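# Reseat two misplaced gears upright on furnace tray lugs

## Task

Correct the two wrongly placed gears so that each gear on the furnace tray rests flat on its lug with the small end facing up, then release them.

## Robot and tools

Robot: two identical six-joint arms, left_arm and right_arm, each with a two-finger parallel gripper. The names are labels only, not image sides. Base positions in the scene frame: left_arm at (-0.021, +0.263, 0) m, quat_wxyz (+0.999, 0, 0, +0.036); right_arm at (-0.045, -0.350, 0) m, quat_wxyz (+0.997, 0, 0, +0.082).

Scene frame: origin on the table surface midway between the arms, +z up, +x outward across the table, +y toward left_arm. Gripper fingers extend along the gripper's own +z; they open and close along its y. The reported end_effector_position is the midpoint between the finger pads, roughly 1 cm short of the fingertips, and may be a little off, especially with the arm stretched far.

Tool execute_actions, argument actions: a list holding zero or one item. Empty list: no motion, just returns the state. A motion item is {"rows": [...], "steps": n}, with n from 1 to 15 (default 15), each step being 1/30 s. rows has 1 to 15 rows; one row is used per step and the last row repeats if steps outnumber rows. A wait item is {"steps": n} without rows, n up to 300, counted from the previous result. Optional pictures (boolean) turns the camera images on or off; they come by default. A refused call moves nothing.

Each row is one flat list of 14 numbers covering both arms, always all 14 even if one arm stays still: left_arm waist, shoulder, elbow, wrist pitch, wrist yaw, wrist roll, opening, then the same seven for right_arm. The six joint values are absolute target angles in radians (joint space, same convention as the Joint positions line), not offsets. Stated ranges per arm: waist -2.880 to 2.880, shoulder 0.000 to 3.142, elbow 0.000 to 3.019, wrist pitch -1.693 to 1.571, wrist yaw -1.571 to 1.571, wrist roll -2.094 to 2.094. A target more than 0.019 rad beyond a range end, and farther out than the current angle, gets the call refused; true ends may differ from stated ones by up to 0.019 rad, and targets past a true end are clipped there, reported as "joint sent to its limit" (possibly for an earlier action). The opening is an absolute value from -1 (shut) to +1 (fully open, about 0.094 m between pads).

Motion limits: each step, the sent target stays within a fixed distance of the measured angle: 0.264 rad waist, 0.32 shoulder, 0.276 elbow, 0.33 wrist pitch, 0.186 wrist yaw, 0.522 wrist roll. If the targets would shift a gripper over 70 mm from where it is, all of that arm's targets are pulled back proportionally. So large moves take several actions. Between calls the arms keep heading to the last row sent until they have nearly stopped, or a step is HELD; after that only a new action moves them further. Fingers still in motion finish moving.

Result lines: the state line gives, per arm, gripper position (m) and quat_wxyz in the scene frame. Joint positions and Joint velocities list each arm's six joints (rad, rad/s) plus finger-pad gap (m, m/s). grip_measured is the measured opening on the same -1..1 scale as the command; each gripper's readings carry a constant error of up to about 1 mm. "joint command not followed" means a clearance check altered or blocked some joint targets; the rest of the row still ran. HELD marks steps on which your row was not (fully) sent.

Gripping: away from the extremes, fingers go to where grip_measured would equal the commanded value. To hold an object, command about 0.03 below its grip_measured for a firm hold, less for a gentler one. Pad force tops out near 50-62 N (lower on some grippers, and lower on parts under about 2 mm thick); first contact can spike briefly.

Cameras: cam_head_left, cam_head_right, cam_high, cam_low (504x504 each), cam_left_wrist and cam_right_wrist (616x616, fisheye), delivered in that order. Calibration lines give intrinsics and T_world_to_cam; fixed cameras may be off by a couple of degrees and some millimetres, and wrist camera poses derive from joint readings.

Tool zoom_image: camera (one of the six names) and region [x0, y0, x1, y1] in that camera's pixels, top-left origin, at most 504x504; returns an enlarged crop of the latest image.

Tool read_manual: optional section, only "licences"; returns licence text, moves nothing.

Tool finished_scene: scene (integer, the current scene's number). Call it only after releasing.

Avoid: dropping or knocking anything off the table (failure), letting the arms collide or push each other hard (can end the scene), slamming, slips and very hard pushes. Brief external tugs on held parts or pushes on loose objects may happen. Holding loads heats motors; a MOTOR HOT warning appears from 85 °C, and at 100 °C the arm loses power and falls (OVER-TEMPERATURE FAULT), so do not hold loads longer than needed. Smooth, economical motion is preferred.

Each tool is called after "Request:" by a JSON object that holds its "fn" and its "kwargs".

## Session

Request:
{"fn": "execute_actions", "kwargs": {"actions": []}}

Scene clock: 0.00 s of 6880.00 s.
left_arm: end_effector_position=(+0.3423, +0.4236, +0.2761) grip_measured=+1.000 end_effector_quat_wxyz=(+0.378, -0.014, +0.921, -0.093) | right_arm: end_effector_position=(+0.3804, +0.2018, +0.1290) grip_measured=+1.000 end_effector_quat_wxyz=(+0.028, +0.283, +0.958, -0.021)
Joint positions: left_arm=[ 0.586  1.035  0.949 -0.908  0.589  0.45   0.094] | right_arm=[ 0.768  2.279  2.28  -1.591  0.067  1.506  0.094]
Joint velocities: left_arm=[-0.005 -0.015  0.002  0.002 -0.022 -0.051  0.   ] | right_arm=[-0.005 -0.015 -0.007 -0.002 -0.007 -0.095  0.   ]
camera_calibration (this result's frames):
cam_left_wrist: T_world_to_cam=[[-0.0510157, -0.983519, 0.173456, 0.389762], [-0.989851, 0.0267288, -0.139572, 0.367014], [0.132636, -0.178816, -0.974901, 0.421897], [0, 0, 0, 1]] pos_world=[0.327215, 0.44897, 0.394926]
cam_right_wrist: T_world_to_cam=[[-0.545479, -0.838098, 0.00666508, 0.380916], [-0.704456, 0.462777, 0.538126, 0.109881], [-0.454087, 0.288841, -0.842838, 0.344647], [0, 0, 0, 1]] pos_world=[0.441688, 0.168846, 0.228813]

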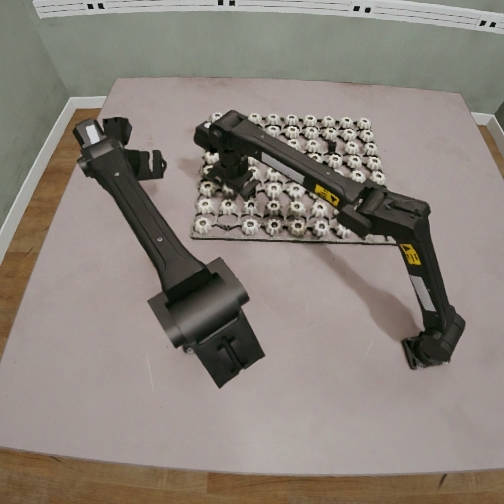

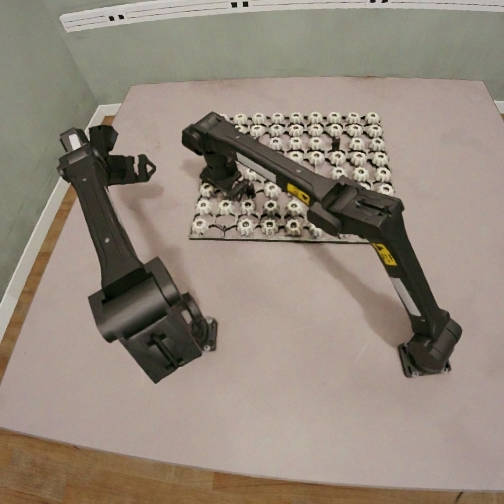

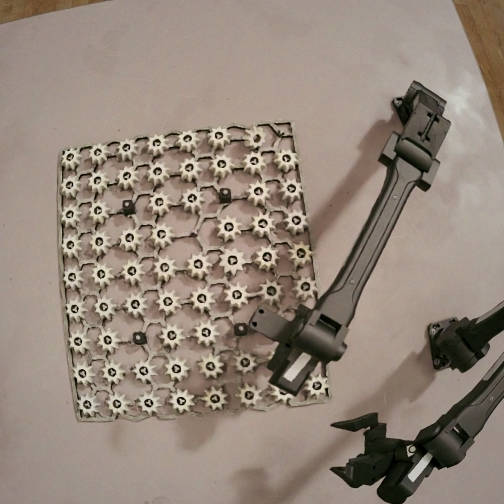

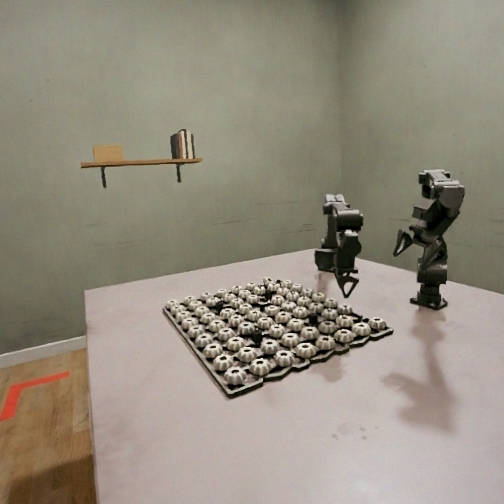

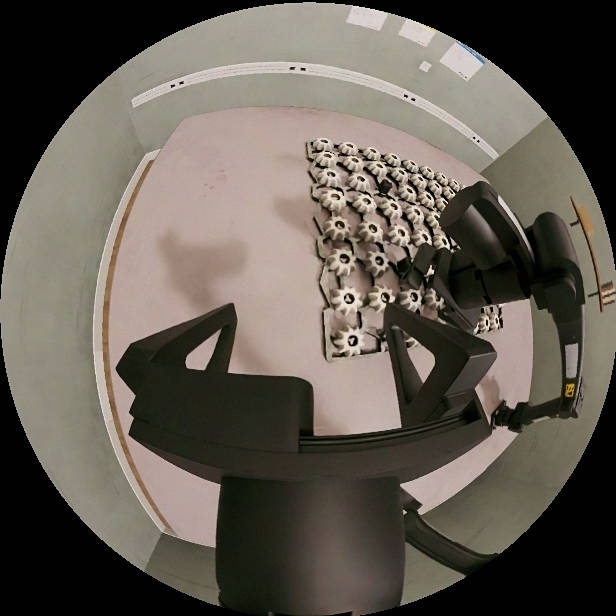

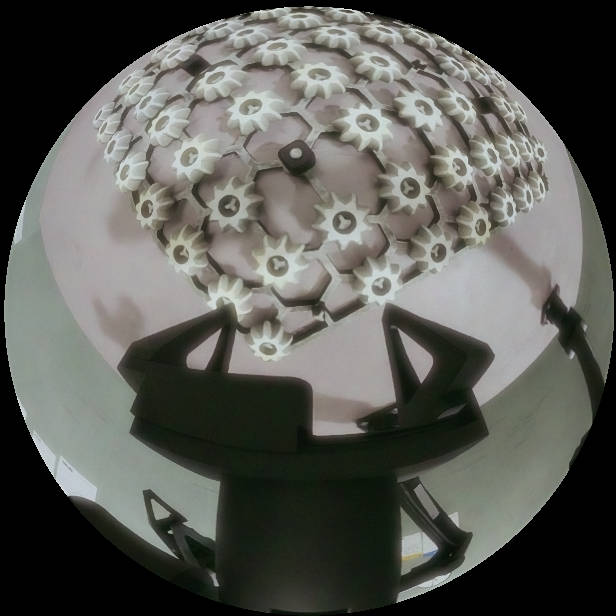

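Request:
{"fn": "zoom_image", "kwargs": {"camera": "cam_high", "region": [50, 110, 340, 420]}}

Region (50, 110, 340, 420) of cam_high's 504x504 image, scaled by 1.626, with more detail than that image has; it fills the left 471 columns of this view, and the rest is white.

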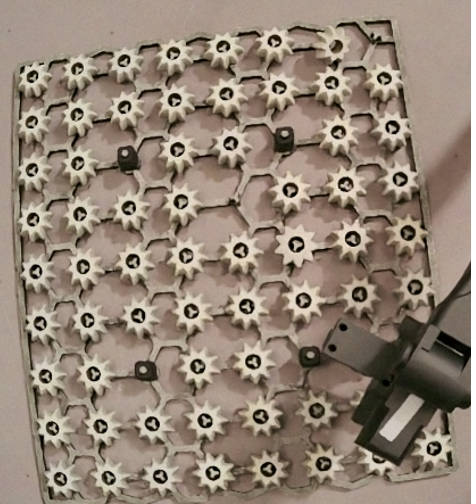

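Request:
{"fn": "execute_actions", "kwargs": {"actions": [{"rows":[[0.586,1.035,0.949,-0.908,0.589,0.45,0.5,0.027,1.60,1.175,-1.13,0,-0.57,0.5]]}], "pictures": false}}

Request:
{"fn": "execute_actions", "kwargs": {"actions": [{"steps":25}], "pictures": false}}

Request:
{"fn": "execute_actions", "kwargs": {"actions": [{"rows":[[-0.542,1.875,1.60,-1.24,0,0.33,0.5,0.027,1.60,1.175,-1.13,0,-0.57,0.5]]}], "pictures": false}}

Request:
{"fn": "execute_actions", "kwargs": {"actions": [{"steps":60}]}}

Scene clock: 27.50 s of 6880.00 s.
left_arm: end_effector_position=(+0.3423, +0.4236, +0.2761) grip_measured=+0.503 end_effector_quat_wxyz=(+0.378, -0.014, +0.921, -0.093) | right_arm: end_effector_position=(+0.4687, +0.0192, +0.1467) grip_measured=+0.502 end_effector_quat_wxyz=(+0.053, +0.207, +0.975, +0.052)
Joint positions: left_arm=[ 0.586  1.035  0.949 -0.908  0.589  0.45   0.071] | right_arm=[ 0.463  1.937  1.754 -1.238  0.008  1.045  0.071]
Joint velocities: left_arm=[ 0.015 -0.005 -0.017  0.007 -0.007 -0.051  0.001] | right_arm=[-0.962 -0.845 -1.028  0.335 -0.066 -0.96   0.001]
Steps of this call (steps 1 to 90: nothing new was sent; then 24.00 s passed at rest; steps 91 to 105: all 15 steps of this action). Readings (joint positions):
91: left_arm=[0.586 1.035 0.949 -0.908 0.589 0.450] | right_arm=[0.763 2.271 2.263 -1.571 0.057 1.483]
92: left_arm=[0.586 1.035 0.949 -0.908 0.589 0.450] | right_arm=[0.759 2.252 2.225 -1.535 0.045 1.451]
94: left_arm=[0.586 1.035 0.949 -0.908 0.589 0.450] | right_arm=[0.737 2.212 2.150 -1.470 0.030 1.391]
98: left_arm=[0.586 1.035 0.949 -0.908 0.589 0.450] | right_arm=[0.661 2.123 2.005 -1.353 0.014 1.267]
105: the state above

Scene clock: 28.33 s of 6880.00 s.
left_arm: end_effector_position=(+0.3423, +0.4236, +0.2761) grip_measured=+0.503 end_effector_quat_wxyz=(+0.378, -0.014, +0.921, -0.093) | right_arm: end_effector_position=(+0.3858, -0.2655, +0.0916) grip_measured=+0.502 end_effector_quat_wxyz=(-0.015, -0.330, +0.944, +0.002)
Joint positions: left_arm=[ 0.586  1.035  0.949 -0.908  0.589  0.45   0.071] | right_arm=[ 0.032  1.609  1.151 -1.143  0.001 -0.477  0.071]
Joint velocities: left_arm=[ 0.015 -0.005  0.007 -0.027  0.022 -0.007  0.   ] | right_arm=[-0.015  0.015 -0.002  0.007 -0.051 -0.564  0.   ]
Steps of this call (steps 1 to 25: the robot went on to your last target). Readings (joint positions):
1: left_arm=[0.586 1.035 0.949 -0.908 0.589 0.450] | right_arm=[0.429 1.908 1.717 -1.229 0.007 1.011]
2: left_arm=[0.586 1.035 0.949 -0.908 0.589 0.450] | right_arm=[0.395 1.878 1.680 -1.219 0.007 0.977]
4: left_arm=[0.586 1.035 0.949 -0.908 0.589 0.450] | right_arm=[0.323 1.817 1.604 -1.203 0.007 0.905]
8: left_arm=[0.586 1.035 0.949 -0.908 0.589 0.450] | right_arm=[0.165 1.702 1.437 -1.172 0.006 0.730]
25: the state above

Scene clock: 28.83 s of 6880.00 s.
left_arm: end_effector_position=(+0.5060, +0.2976, +0.1357) grip_measured=+0.502 end_effector_quat_wxyz=(+0.038, +0.152, +0.988, -0.003) | right_arm: end_effector_position=(+0.3858, -0.2655, +0.0916) grip_measured=+0.502 end_effector_quat_wxyz=(-0.015, -0.366, +0.930, +0.002)
Joint positions: left_arm=[ 0.     1.721  1.419 -1.194  0.022  0.377  0.071] | right_arm=[ 0.032  1.609  1.151 -1.143  0.001 -0.555  0.071]
Joint velocities: left_arm=[-1.06   1.07   0.403 -0.066 -0.212 -0.051  0.   ] | right_arm=[-0.005 -0.015 -0.002 -0.007  0.037 -0.095 -0.001]
Steps of this call (steps 1 to 15: all 15 steps of this action). Readings (joint positions):
1: left_arm=[0.572 1.049 0.965 -0.951 0.527 0.441] | right_arm=[0.032 1.609 1.151 -1.143 0.001 -0.493]
2: left_arm=[0.539 1.081 1.004 -1.026 0.459 0.428] | right_arm=[0.032 1.609 1.151 -1.143 0.001 -0.506]
4: left_arm=[0.444 1.182 1.092 -1.111 0.339 0.411] | right_arm=[0.032 1.609 1.151 -1.143 0.001 -0.525]
8: left_arm=[0.260 1.401 1.246 -1.171 0.136 0.392] | right_arm=[0.032 1.609 1.151 -1.143 0.001 -0.544]
15: the state above

Scene clock: 30.83 s of 6880.00 s.
left_arm: end_effector_position=(+0.4877, +0.0090, +0.1049) grip_measured=+0.502 end_effector_quat_wxyz=(+0.010, +0.392, +0.920, -0.001) | right_arm: end_effector_position=(+0.3858, -0.2655, +0.0916) grip_measured=+0.502 end_effector_quat_wxyz=(-0.015, -0.368, +0.930, +0.002)
Joint positions: left_arm=[-0.535  1.879  1.56  -1.231  0.001  0.344  0.071] | right_arm=[ 0.032  1.609  1.151 -1.143  0.001 -0.558  0.071]
Joint velocities: left_arm=[ 0.005 -0.015  0.012  0.012 -0.007  0.007 -0.   ] | right_arm=[-0.015 -0.005  0.007 -0.022 -0.095 -0.007  0.   ]
Steps of this call (steps 1 to 45: the robot went on to your last target; steps 46 to 60: nothing new was sent). Readings (joint positions):
1: left_arm=[-0.036 1.755 1.431 -1.196 0.017 0.376] | right_arm=[0.032 1.609 1.151 -1.143 0.001 -0.555]
2: left_arm=[-0.073 1.784 1.440 -1.197 0.013 0.374] | right_arm=[0.032 1.609 1.151 -1.143 0.001 -0.556]
4: left_arm=[-0.150 1.830 1.449 -1.200 0.009 0.371] | right_arm=[0.032 1.609 1.151 -1.143 0.001 -0.556]
8: left_arm=[-0.310 1.875 1.450 -1.207 0.006 0.368] | right_arm=[0.032 1.609 1.151 -1.143 0.001 -0.557]
60: the state above
All arms were judged still, so your last target was given up. Only a new action makes them travel on or press farther. Fingers that are still opening or closing keep moving.
camera_calibration (this result's frames):
cam_left_wrist: T_world_to_cam=[[-0.728746, -0.684732, -0.00847762, 0.366101], [-0.55985, 0.588616, 0.58318, 0.207558], [-0.394332, 0.429736, -0.812299, 0.396026], [0, 0, 0, 1]] pos_world=[0.539162, -0.0416777, 0.203752]
cam_right_wrist: T_world_to_cam=[[0.681082, -0.731515, -0.0318268, -0.44881], [-0.564452, -0.552232, 0.613542, 0.0197175], [-0.46639, -0.399908, -0.789021, 0.267441], [0, 0, 0, 1]] pos_world=[0.441538, -0.21047, 0.184635]

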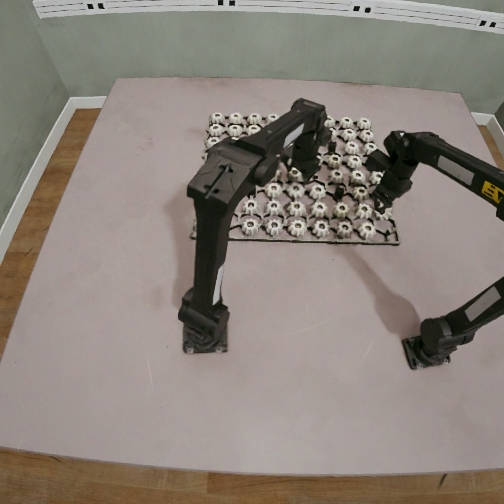

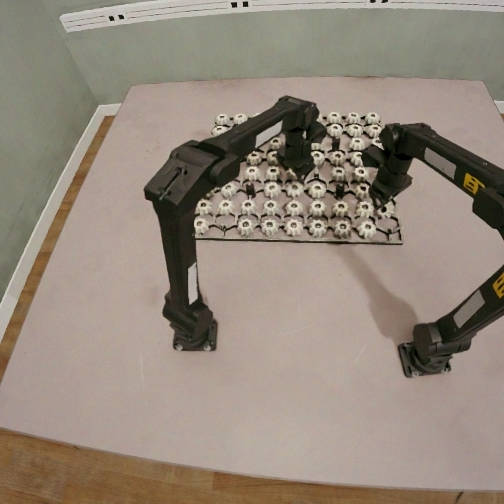

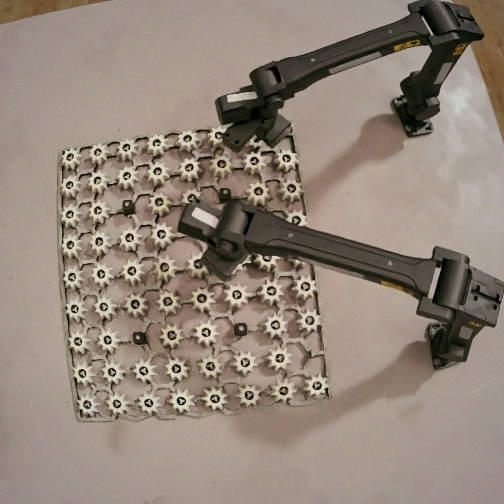

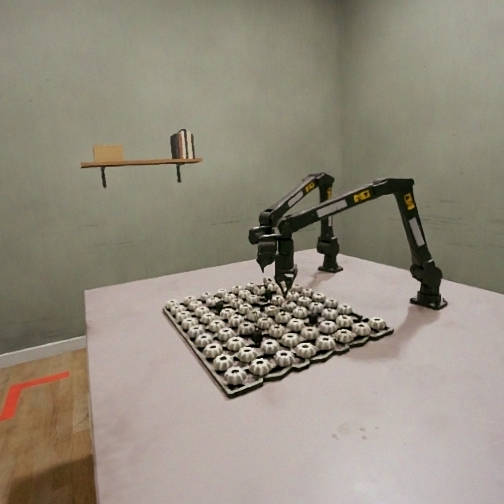

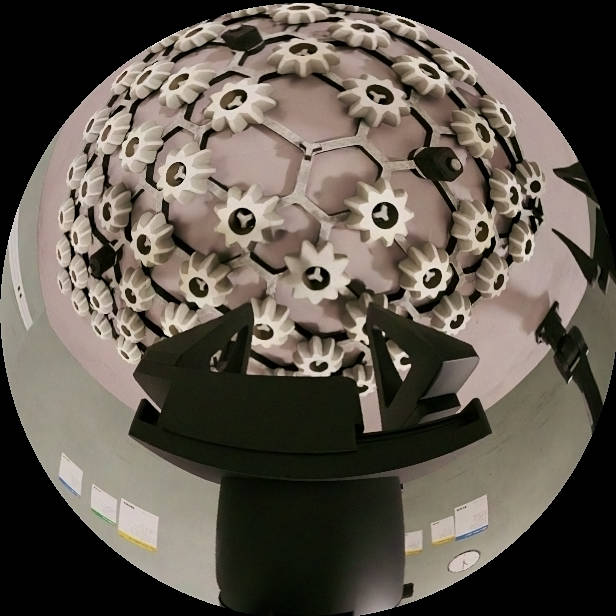

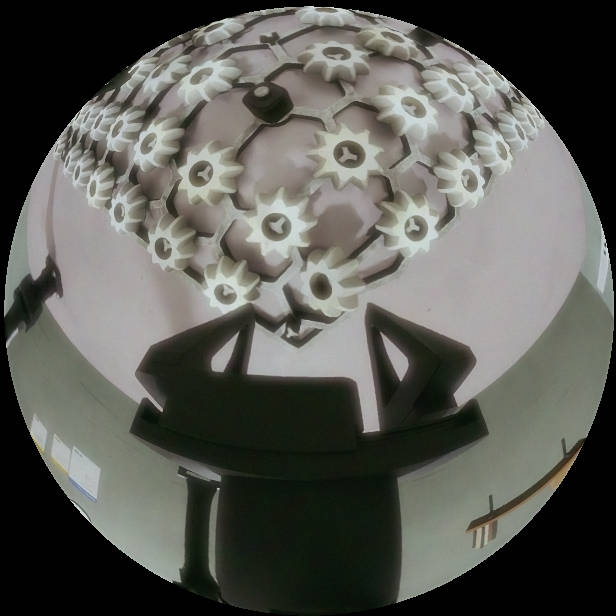

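Request:
{"fn": "execute_actions", "kwargs": {"actions": [{"rows":[[-0.535,1.875,1.50,-1.19,0,0.33,0.5,-0.033,1.60,1.16,-1.13,0,-0.62,0.6]],"steps":10}], "pictures": false}}

Request:
{"fn": "execute_actions", "kwargs": {"actions": [{"rows":[[-0.535,1.936,1.443,-1.058,0,0.33,0.5,-0.033,1.68,1.048,-0.918,0,-0.62,0.6]]}], "pictures": false}}

Request:
{"fn": "execute_actions", "kwargs": {"actions": [{"steps":30}]}}

Scene clock: 51.70 s of 6880.00 s.
left_arm: end_effector_position=(+0.4748, +0.0154, +0.0863) grip_measured=+0.502 end_effector_quat_wxyz=(-0.002, +0.392, +0.920, -0.000) | right_arm: end_effector_position=(+0.3908, -0.2974, +0.0916) grip_measured=+0.598 end_effector_quat_wxyz=(-0.015, -0.353, +0.935, +0.004)
Joint positions: left_arm=[-0.535  1.875  1.501 -1.201  0.001  0.344  0.071] | right_arm=[-0.042  1.609  1.151 -1.143 -0.001 -0.601  0.075]
Joint velocities: left_arm=[ 0.015  0.005 -0.012  0.012  0.007 -0.095  0.   ] | right_arm=[-0.005  0.015  0.007  0.012  0.051 -0.051  0.001]
Steps of this call (steps 1 to 90: nothing new was sent; then 17.53 s passed at rest; steps 91 to 100: all 10 steps of this action). Readings (joint positions):
91: left_arm=[-0.535 1.879 1.553 -1.224 0.001 0.344] | right_arm=[0.028 1.609 1.151 -1.143 -0.000 -0.565]
92: left_arm=[-0.535 1.875 1.542 -1.212 0.001 0.344] | right_arm=[0.022 1.609 1.151 -1.143 -0.001 -0.574]
94: left_arm=[-0.535 1.875 1.521 -1.204 0.001 0.344] | right_arm=[-0.002 1.609 1.151 -1.143 -0.001 -0.586]
98: left_arm=[-0.535 1.875 1.501 -1.203 0.001 0.344] | right_arm=[-0.040 1.609 1.151 -1.143 -0.001 -0.598]
100: the state above

Scene clock: 52.20 s of 6880.00 s.
left_arm: end_effector_position=(+0.4791, +0.0133, +0.0334) grip_measured=+0.502 end_effector_quat_wxyz=(+0.005, +0.392, +0.920, -0.001) | right_arm: end_effector_position=(+0.3879, -0.2948, +0.0235) grip_measured=+0.598 end_effector_quat_wxyz=(-0.002, -0.360, +0.933, +0.001)
Joint positions: left_arm=[-0.535  1.936  1.443 -1.068  0.001  0.344  0.071] | right_arm=[-0.035  1.685  1.04  -0.93  -0.    -0.608  0.075]
Joint velocities: left_arm=[-0.005 -0.015  0.007  0.012  0.007 -0.022  0.   ] | right_arm=[ 0.005 -0.015  0.002  0.012 -0.007 -0.007 -0.   ]
Steps of this call (steps 1 to 15: all 15 steps of this action). Readings (joint positions):
1: left_arm=[-0.535 1.875 1.494 -1.177 0.001 0.344] | right_arm=[-0.041 1.611 1.136 -1.104 -0.001 -0.603]
2: left_arm=[-0.535 1.876 1.483 -1.135 0.001 0.344] | right_arm=[-0.041 1.610 1.114 -1.034 -0.001 -0.603]
4: left_arm=[-0.535 1.889 1.468 -1.088 0.001 0.344] | right_arm=[-0.040 1.632 1.075 -0.961 -0.001 -0.605]
8: left_arm=[-0.535 1.924 1.450 -1.071 0.001 0.344] | right_arm=[-0.039 1.689 1.038 -0.938 -0.002 -0.607]
15: the state above

Scene clock: 53.20 s of 6880.00 s.
left_arm: end_effector_position=(+0.4792, +0.0132, +0.0334) grip_measured=+0.502 end_effector_quat_wxyz=(+0.005, +0.392, +0.920, -0.001) | right_arm: end_effector_position=(+0.3879, -0.2948, +0.0235) grip_measured=+0.598 end_effector_quat_wxyz=(-0.002, -0.360, +0.933, +0.001)
Joint positions: left_arm=[-0.535  1.936  1.443 -1.068  0.001  0.344  0.071] | right_arm=[-0.035  1.685  1.04  -0.93  -0.    -0.608  0.075]
Joint velocities: left_arm=[-0.015 -0.005  0.002  0.007 -0.125  0.007  0.001] | right_arm=[-0.015 -0.005  0.007 -0.002  0.037  0.022 -0.001]
Steps of this call (steps 1 to 15: the robot went on to your last target; steps 16 to 30: nothing new was sent). Readings (joint positions):
1: left_arm=[-0.535 1.936 1.443 -1.068 0.001 0.344] | right_arm=[-0.035 1.685 1.040 -0.930 -0.000 -0.608]
2: left_arm=[-0.535 1.936 1.443 -1.068 0.001 0.344] | right_arm=[-0.035 1.685 1.040 -0.930 -0.000 -0.608]
4: left_arm=[-0.535 1.936 1.443 -1.068 0.001 0.344] | right_arm=[-0.035 1.685 1.040 -0.930 -0.000 -0.608]
8: left_arm=[-0.535 1.936 1.443 -1.068 0.001 0.344] | right_arm=[-0.035 1.685 1.040 -0.930 -0.000 -0.608]
30: the state above
All arms were judged still, so your last target was given up. Only a new action makes them travel on or press farther. Fingers that are still opening or closing keep moving.
camera_calibration (this result's frames):
cam_left_wrist: T_world_to_cam=[[-0.728545, -0.68498, -0.00502976, 0.361985], [-0.55486, 0.585812, 0.590723, 0.239386], [-0.401687, 0.433159, -0.806859, 0.336072], [0, 0, 0, 1]] pos_world=[0.531544, -0.0378552, 0.131573]
cam_right_wrist: T_world_to_cam=[[0.66935, -0.742698, -0.0192347, -0.472928], [-0.589361, -0.546564, 0.594912, 0.058211], [-0.452353, -0.386869, -0.80356, 0.201768], [0, 0, 0, 1]] pos_world=[0.442133, -0.241369, 0.118406]

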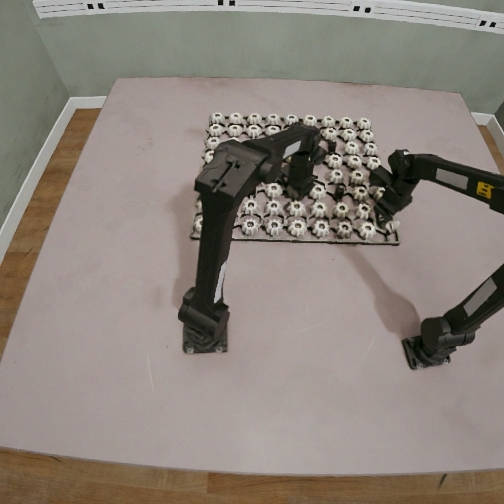

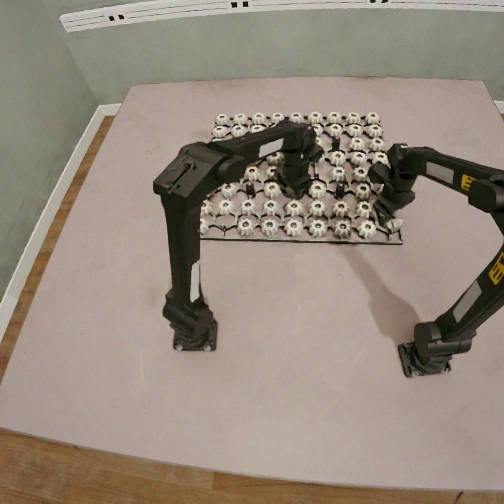

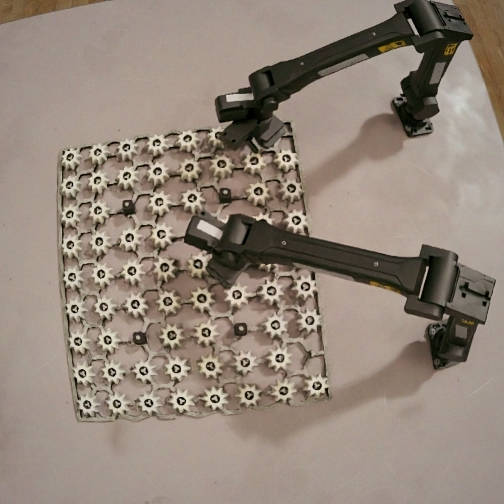

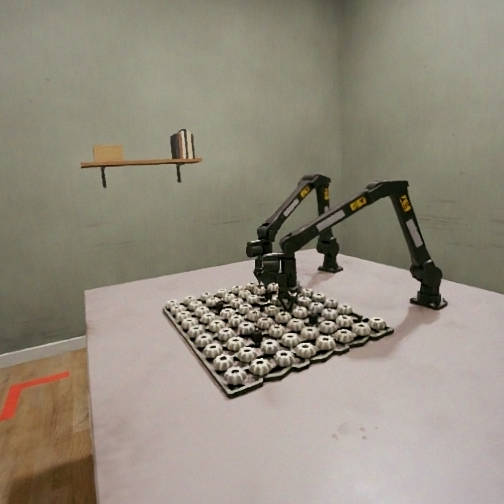

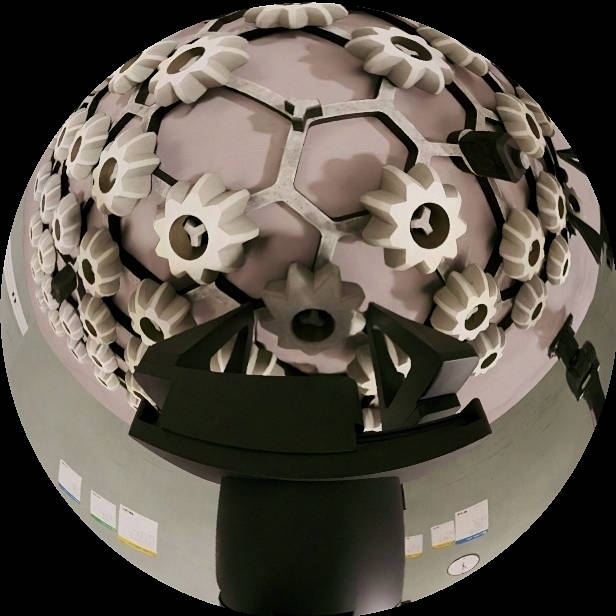

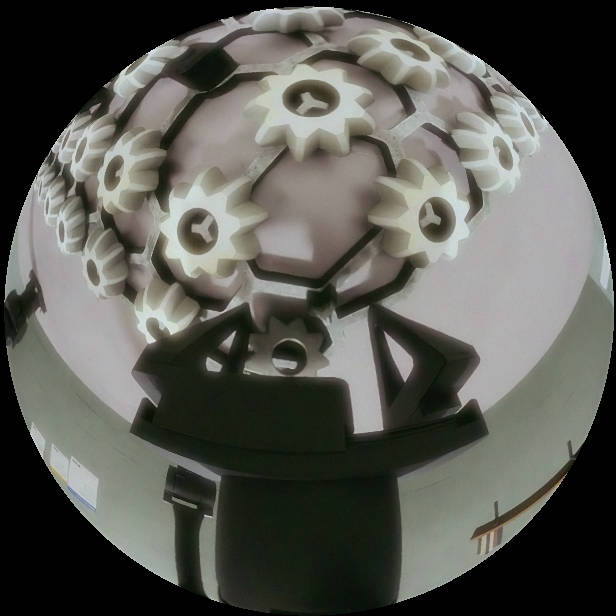

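Request:
{"fn": "execute_actions", "kwargs": {"actions": [{"rows":[[-0.535,1.936,1.443,-1.058,0,0.33,0.0,-0.033,1.5,1.06,-1.12,0,-0.62,0.6]]}], "pictures": false}}

Request:
{"fn": "execute_actions", "kwargs": {"actions": [{"rows":[[-0.535,1.8,1.5,-1.25,0,0.33,0.12,-0.033,1.5,1.06,-1.12,0,-0.62,0.6]]}], "pictures": false}}

Request:
{"fn": "execute_actions", "kwargs": {"actions": [{"steps":30}]}}

Request:
{"fn": "zoom_image", "kwargs": {"camera": "cam_head_right", "region": [300, 150, 450, 270]}}

Scene clock: 64.43 s of 6880.00 s.
left_arm: end_effector_position=(+0.4793, +0.0130, +0.0334) grip_measured=+0.198 end_effector_quat_wxyz=(+0.005, +0.392, +0.920, -0.001) | right_arm: end_effector_position=(+0.3549, -0.2991, +0.1024) grip_measured=+0.598 end_effector_quat_wxyz=(+0.007, -0.360, +0.933, -0.001)
Joint positions: left_arm=[-0.535  1.936  1.443 -1.067  0.002  0.344  0.056] | right_arm=[-0.035  1.482  1.034 -1.109 -0.    -0.608  0.075]
Joint velocities: left_arm=[-0.005 -0.015 -0.002 -0.002 -0.051 -0.022 -0.001] | right_arm=[-0.005  0.19  -0.002 -0.002 -0.007  0.081 -0.   ]
Steps of this call (steps 1 to 90: nothing new was sent; then 7.73 s passed at rest; steps 91 to 105: all 15 steps of this action). Readings (joint positions):
91: left_arm=[-0.535 1.936 1.443 -1.068 0.001 0.344] | right_arm=[-0.035 1.678 1.040 -0.951 -0.000 -0.608]
92: left_arm=[-0.535 1.936 1.443 -1.067 0.002 0.344] | right_arm=[-0.035 1.663 1.038 -0.995 -0.000 -0.608]
94: left_arm=[-0.535 1.936 1.443 -1.067 0.002 0.344] | right_arm=[-0.035 1.609 1.034 -1.068 -0.000 -0.608]
98: left_arm=[-0.535 1.936 1.443 -1.067 0.002 0.344] | right_arm=[-0.035 1.493 1.034 -1.105 -0.000 -0.608]
105: the state above

Scene clock: 64.93 s of 6880.00 s.
left_arm: end_effector_position=(+0.4531, +0.0253, +0.1051) grip_measured=+0.198 end_effector_quat_wxyz=(-0.011, +0.392, +0.920, -0.001) | right_arm: end_effector_position=(+0.3544, -0.2991, +0.0956) grip_measured=+0.598 end_effector_quat_wxyz=(-0.002, -0.360, +0.933, +0.001)
Joint positions: left_arm=[-0.536  1.81   1.459 -1.241  0.003  0.343  0.056] | right_arm=[-0.035  1.5    1.034 -1.109 -0.    -0.608  0.075]
Joint velocities: left_arm=[-0.015 -0.005 -0.002 -0.002  0.007  0.007  0.001] | right_arm=[ 0.005  0.005 -0.007 -0.002  0.022 -0.066 -0.001]
Steps of this call (steps 1 to 15: all 15 steps of this action). Readings (joint positions):
1: left_arm=[-0.535 1.933 1.445 -1.084 0.003 0.344] | right_arm=[-0.035 1.488 1.034 -1.109 -0.000 -0.608]
2: left_arm=[-0.535 1.930 1.447 -1.098 0.006 0.343] | right_arm=[-0.035 1.493 1.034 -1.109 -0.000 -0.608]
4: left_arm=[-0.536 1.918 1.456 -1.126 0.005 0.343] | right_arm=[-0.035 1.499 1.034 -1.109 -0.000 -0.608]
8: left_arm=[-0.536 1.862 1.459 -1.222 0.003 0.343] | right_arm=[-0.035 1.500 1.034 -1.109 -0.000 -0.608]
15: the state above

Scene clock: 65.93 s of 6880.00 s.
left_arm: end_effector_position=(+0.4529, +0.0254, +0.1049) grip_measured=+0.198 end_effector_quat_wxyz=(-0.012, +0.392, +0.920, -0.001) | right_arm: end_effector_position=(+0.3544, -0.2991, +0.0956) grip_measured=+0.598 end_effector_quat_wxyz=(-0.002, -0.360, +0.933, +0.001)
Joint positions: left_arm=[-0.536  1.81   1.459 -1.242  0.003  0.343  0.056] | right_arm=[-0.035  1.5    1.034 -1.109 -0.    -0.608  0.075]
Joint velocities: left_arm=[-0.005  0.005  0.002 -0.002  0.051 -0.007 -0.001] | right_arm=[-0.005 -0.005  0.002 -0.007 -0.066 -0.066 -0.   ]
Steps of this call (steps 1 to 15: the robot went on to your last target; steps 16 to 30: nothing new was sent). Readings (joint positions):
1: left_arm=[-0.536 1.810 1.459 -1.241 0.003 0.343] | right_arm=[-0.035 1.500 1.034 -1.109 -0.000 -0.608]
2: left_arm=[-0.536 1.810 1.459 -1.242 0.003 0.343] | right_arm=[-0.035 1.500 1.034 -1.109 -0.000 -0.608]
4: left_arm=[-0.536 1.810 1.459 -1.242 0.003 0.343] | right_arm=[-0.035 1.500 1.034 -1.109 -0.000 -0.608]
8: left_arm=[-0.536 1.810 1.459 -1.242 0.003 0.343] | right_arm=[-0.035 1.500 1.034 -1.109 -0.000 -0.608]
30: the state above
All arms were judged still, so your last target was given up. Only a new action makes them travel on or press farther. Fingers that are still opening or closing keep moving.
camera_calibration (this result's frames):
cam_left_wrist: T_world_to_cam=[[-0.728756, -0.684728, 0.00789942, 0.350195], [-0.536325, 0.577906, 0.615126, 0.164613], [-0.425759, 0.44404, -0.788389, 0.386637], [0, 0, 0, 1]] pos_world=[0.508107, -0.027025, 0.200797]
cam_right_wrist: T_world_to_cam=[[0.669343, -0.742699, -0.0194517, -0.452301], [-0.589136, -0.546535, 0.595162, -0.00685916], [-0.452657, -0.386908, -0.80337, 0.242926], [0, 0, 0, 1]] pos_world=[0.408665, -0.245682, 0.190444]

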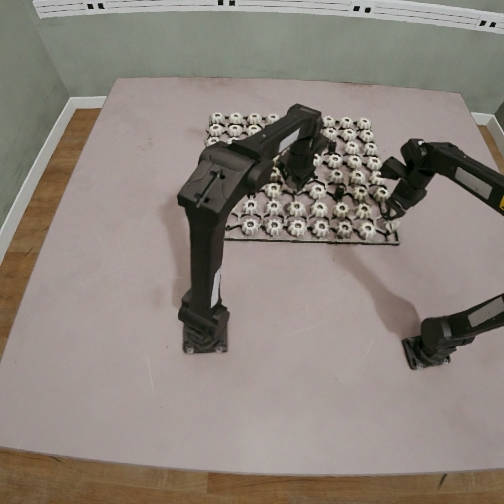

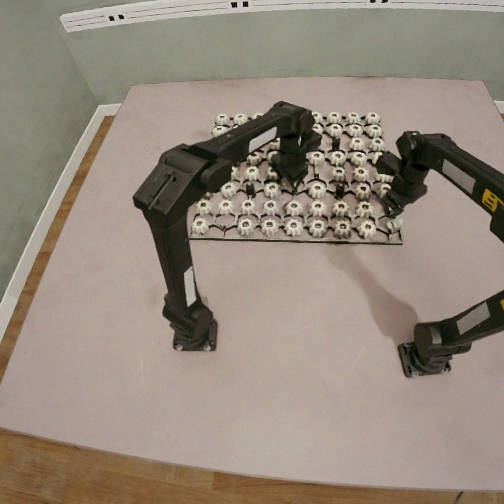

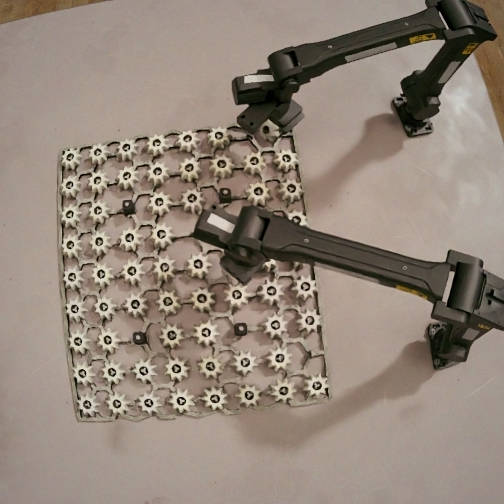

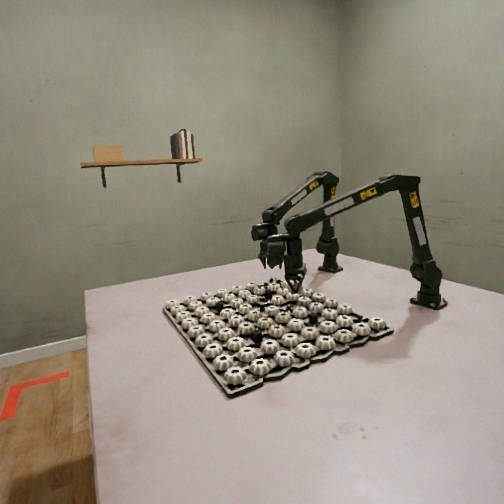

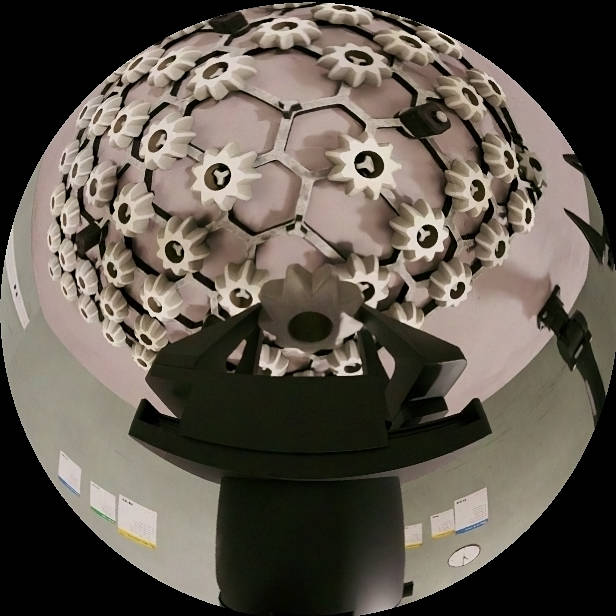

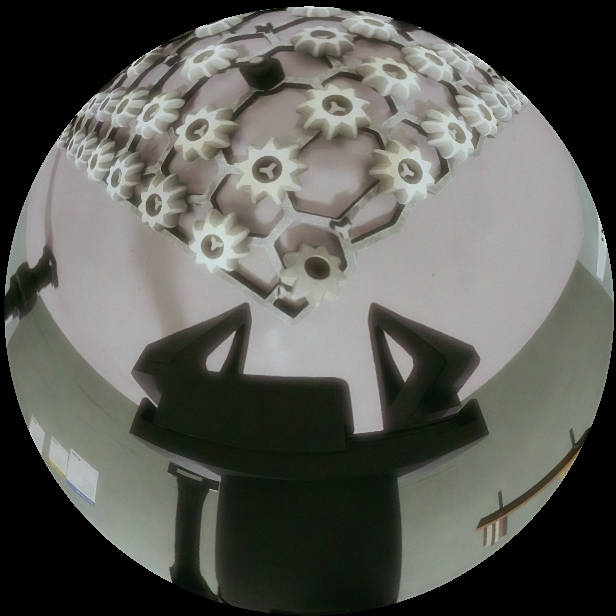

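Region (300, 150, 450, 270) of cam_head_right's 504x504 image, scaled by 3.360, with more detail than that image has; it fills the top 403 rows of this view, and the rest is white.

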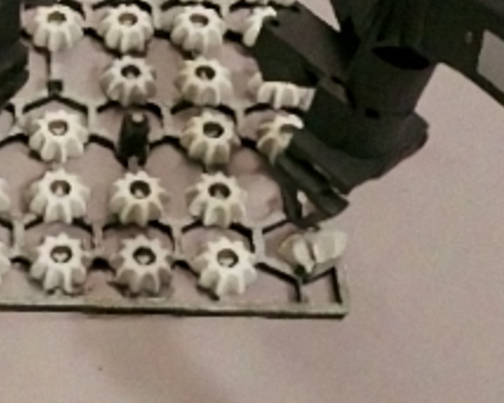

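Request:
{"fn": "execute_actions", "kwargs": {"actions": [{"rows":[[-0.535,1.8,1.5,-1.25,0,0.33,0.12,-0.053,1.5,0.99,-1.06,0,-0.64,0.65]],"steps":10}], "pictures": false}}

Request:
{"fn": "execute_actions", "kwargs": {"actions": [{"rows":[[-0.535,1.8,1.5,-1.25,0,0.33,0.12,-0.053,1.575,0.925,-0.90,0,-0.64,0.65]]}], "pictures": false}}

Request:
{"fn": "execute_actions", "kwargs": {"actions": [{"steps":25}]}}

Scene clock: 85.67 s of 6880.00 s.
left_arm: end_effector_position=(+0.4529, +0.0254, +0.1049) grip_measured=+0.198 end_effector_quat_wxyz=(-0.012, +0.392, +0.920, -0.000) | right_arm: end_effector_position=(+0.3414, -0.3056, +0.0785) grip_measured=+0.648 end_effector_quat_wxyz=(-0.010, -0.362, +0.932, +0.003)
Joint positions: left_arm=[-0.536  1.81   1.459 -1.242  0.002  0.343  0.056] | right_arm=[-0.047  1.499  0.982 -1.074 -0.    -0.625  0.077]
Joint velocities: left_arm=[-0.005 -0.015 -0.012 -0.007  0.007 -0.037  0.001] | right_arm=[ 0.005 -0.005  0.002  0.037  0.037 -0.022 -0.   ]
Steps of this call (steps 1 to 90: nothing new was sent; then 16.40 s passed at rest; steps 91 to 100: all 10 steps of this action). Readings (joint positions):
91: left_arm=[-0.536 1.810 1.459 -1.242 0.003 0.343] | right_arm=[-0.036 1.500 1.029 -1.102 -0.000 -0.611]
92: left_arm=[-0.536 1.810 1.459 -1.242 0.002 0.343] | right_arm=[-0.037 1.498 1.020 -1.088 -0.000 -0.614]
94: left_arm=[-0.536 1.810 1.459 -1.242 0.002 0.343] | right_arm=[-0.042 1.499 1.000 -1.076 -0.000 -0.619]
98: left_arm=[-0.536 1.810 1.459 -1.242 0.002 0.343] | right_arm=[-0.047 1.499 0.982 -1.076 -0.000 -0.624]
100: the state above

Scene clock: 86.17 s of 6880.00 s.
left_arm: end_effector_position=(+0.4529, +0.0254, +0.1049) grip_measured=+0.198 end_effector_quat_wxyz=(-0.012, +0.392, +0.920, -0.000) | right_arm: end_effector_position=(+0.3423, -0.3055, +0.0227) grip_measured=+0.648 end_effector_quat_wxyz=(-0.009, -0.363, +0.932, +0.003)
Joint positions: left_arm=[-0.536  1.81   1.459 -1.242  0.002  0.343  0.056] | right_arm=[-0.047  1.591  0.914 -0.913 -0.    -0.627  0.077]
Joint velocities: left_arm=[-0.005  0.005  0.002  0.002 -0.081  0.022 -0.   ] | right_arm=[-0.005 -0.005  0.022  0.007 -0.037 -0.022 -0.001]
Steps of this call (steps 1 to 15: all 15 steps of this action). Readings (joint positions):
1: left_arm=[-0.536 1.810 1.459 -1.242 0.002 0.343] | right_arm=[-0.047 1.501 0.973 -1.045 -0.000 -0.626]
2: left_arm=[-0.536 1.810 1.459 -1.242 0.002 0.343] | right_arm=[-0.047 1.506 0.961 -0.993 -0.000 -0.626]
4: left_arm=[-0.536 1.810 1.459 -1.242 0.002 0.343] | right_arm=[-0.047 1.532 0.942 -0.937 -0.000 -0.627]
8: left_arm=[-0.536 1.810 1.459 -1.242 0.002 0.343] | right_arm=[-0.047 1.584 0.920 -0.917 -0.000 -0.627]
15: the state above

Scene clock: 87.00 s of 6880.00 s.
left_arm: end_effector_position=(+0.4529, +0.0254, +0.1049) grip_measured=+0.198 end_effector_quat_wxyz=(-0.012, +0.392, +0.920, -0.000) | right_arm: end_effector_position=(+0.3423, -0.3055, +0.0227) grip_measured=+0.648 end_effector_quat_wxyz=(-0.009, -0.363, +0.932, +0.003)
Joint positions: left_arm=[-0.536  1.81   1.459 -1.242  0.002  0.343  0.056] | right_arm=[-0.047  1.591  0.914 -0.913 -0.    -0.627  0.077]
Joint velocities: left_arm=[-0.024 -0.015  0.012  0.012  0.037 -0.022 -0.   ] | right_arm=[ 0.005  0.005  0.012 -0.007  0.037 -0.022  0.   ]
Steps of this call (steps 1 to 15: the robot went on to your last target; steps 16 to 25: nothing new was sent). Readings (joint positions):
1: left_arm=[-0.536 1.810 1.459 -1.242 0.002 0.343] | right_arm=[-0.047 1.591 0.914 -0.913 -0.000 -0.627]
2: left_arm=[-0.536 1.810 1.459 -1.242 0.002 0.343] | right_arm=[-0.047 1.591 0.914 -0.913 -0.000 -0.627]
4: left_arm=[-0.536 1.810 1.459 -1.242 0.002 0.343] | right_arm=[-0.047 1.591 0.914 -0.913 -0.000 -0.627]
8: left_arm=[-0.536 1.810 1.459 -1.242 0.002 0.343] | right_arm=[-0.047 1.591 0.914 -0.913 -0.000 -0.627]
25: the state above
All arms were judged still, so your last target was given up. Only a new action makes them travel on or press farther. Fingers that are still opening or closing keep moving.
camera_calibration (this result's frames):
cam_left_wrist: T_world_to_cam=[[-0.728763, -0.684725, 0.00754164, 0.350297], [-0.536425, 0.577701, 0.615232, 0.164634], [-0.425621, 0.444313, -0.78831, 0.386546], [0, 0, 0, 1]] pos_world=[0.508119, -0.0269995, 0.200788]
cam_right_wrist: T_world_to_cam=[[0.674063, -0.738126, -0.0284334, -0.450382], [-0.576272, -0.549558, 0.604894, 0.0203991], [-0.462114, -0.391351, -0.795798, 0.178153], [0, 0, 0, 1]] pos_world=[0.397668, -0.251508, 0.116629]

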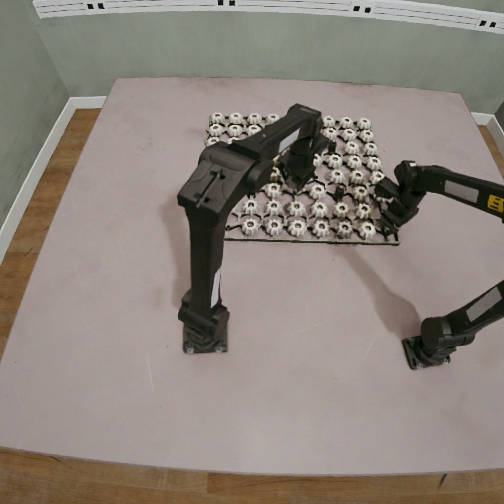

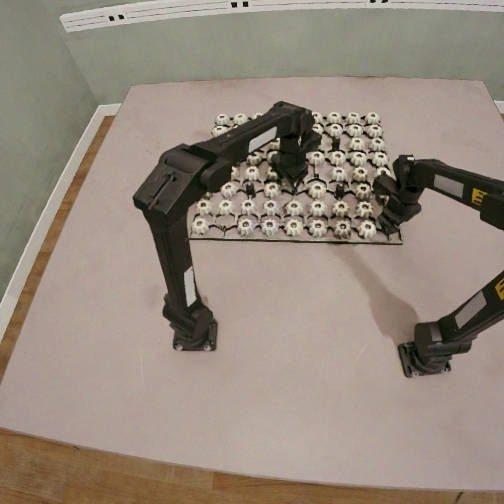

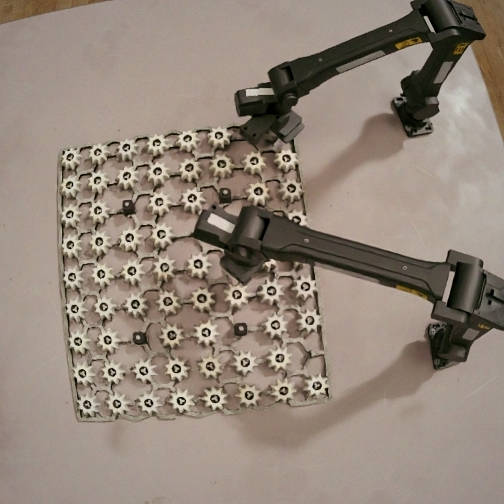

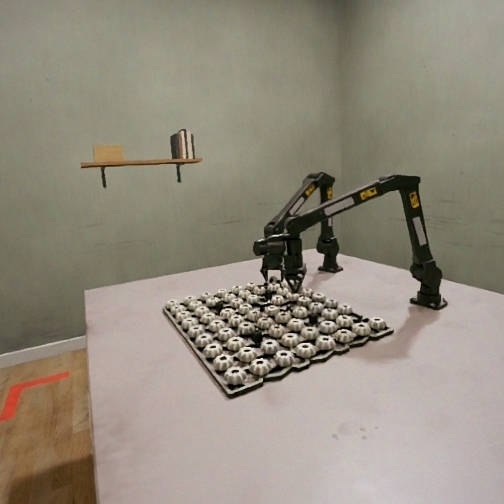

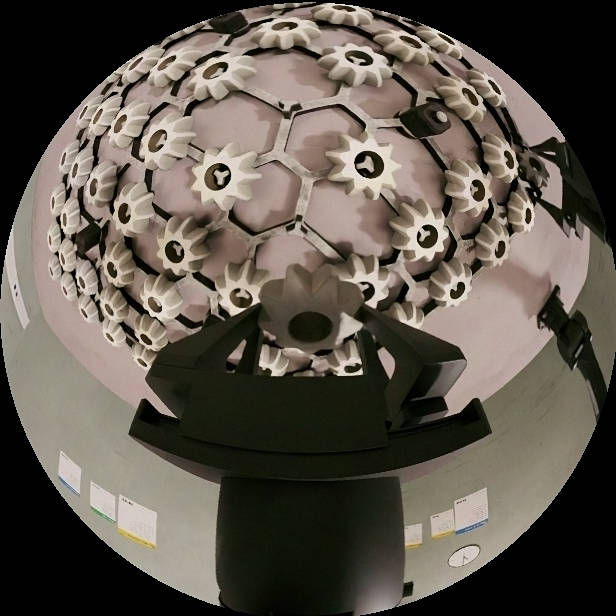

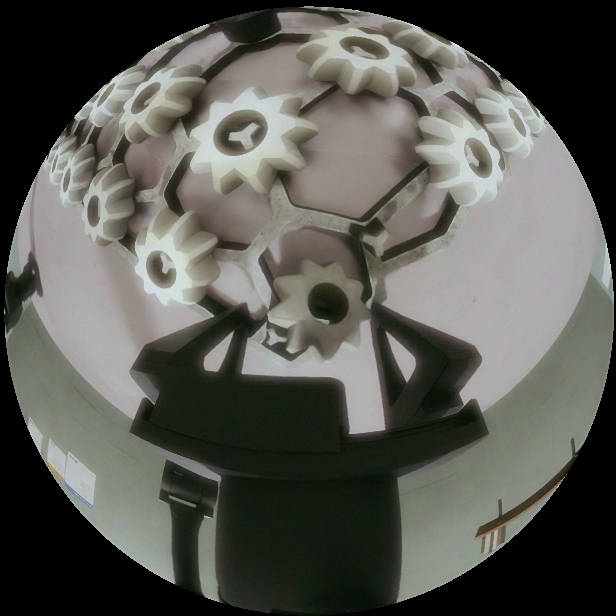

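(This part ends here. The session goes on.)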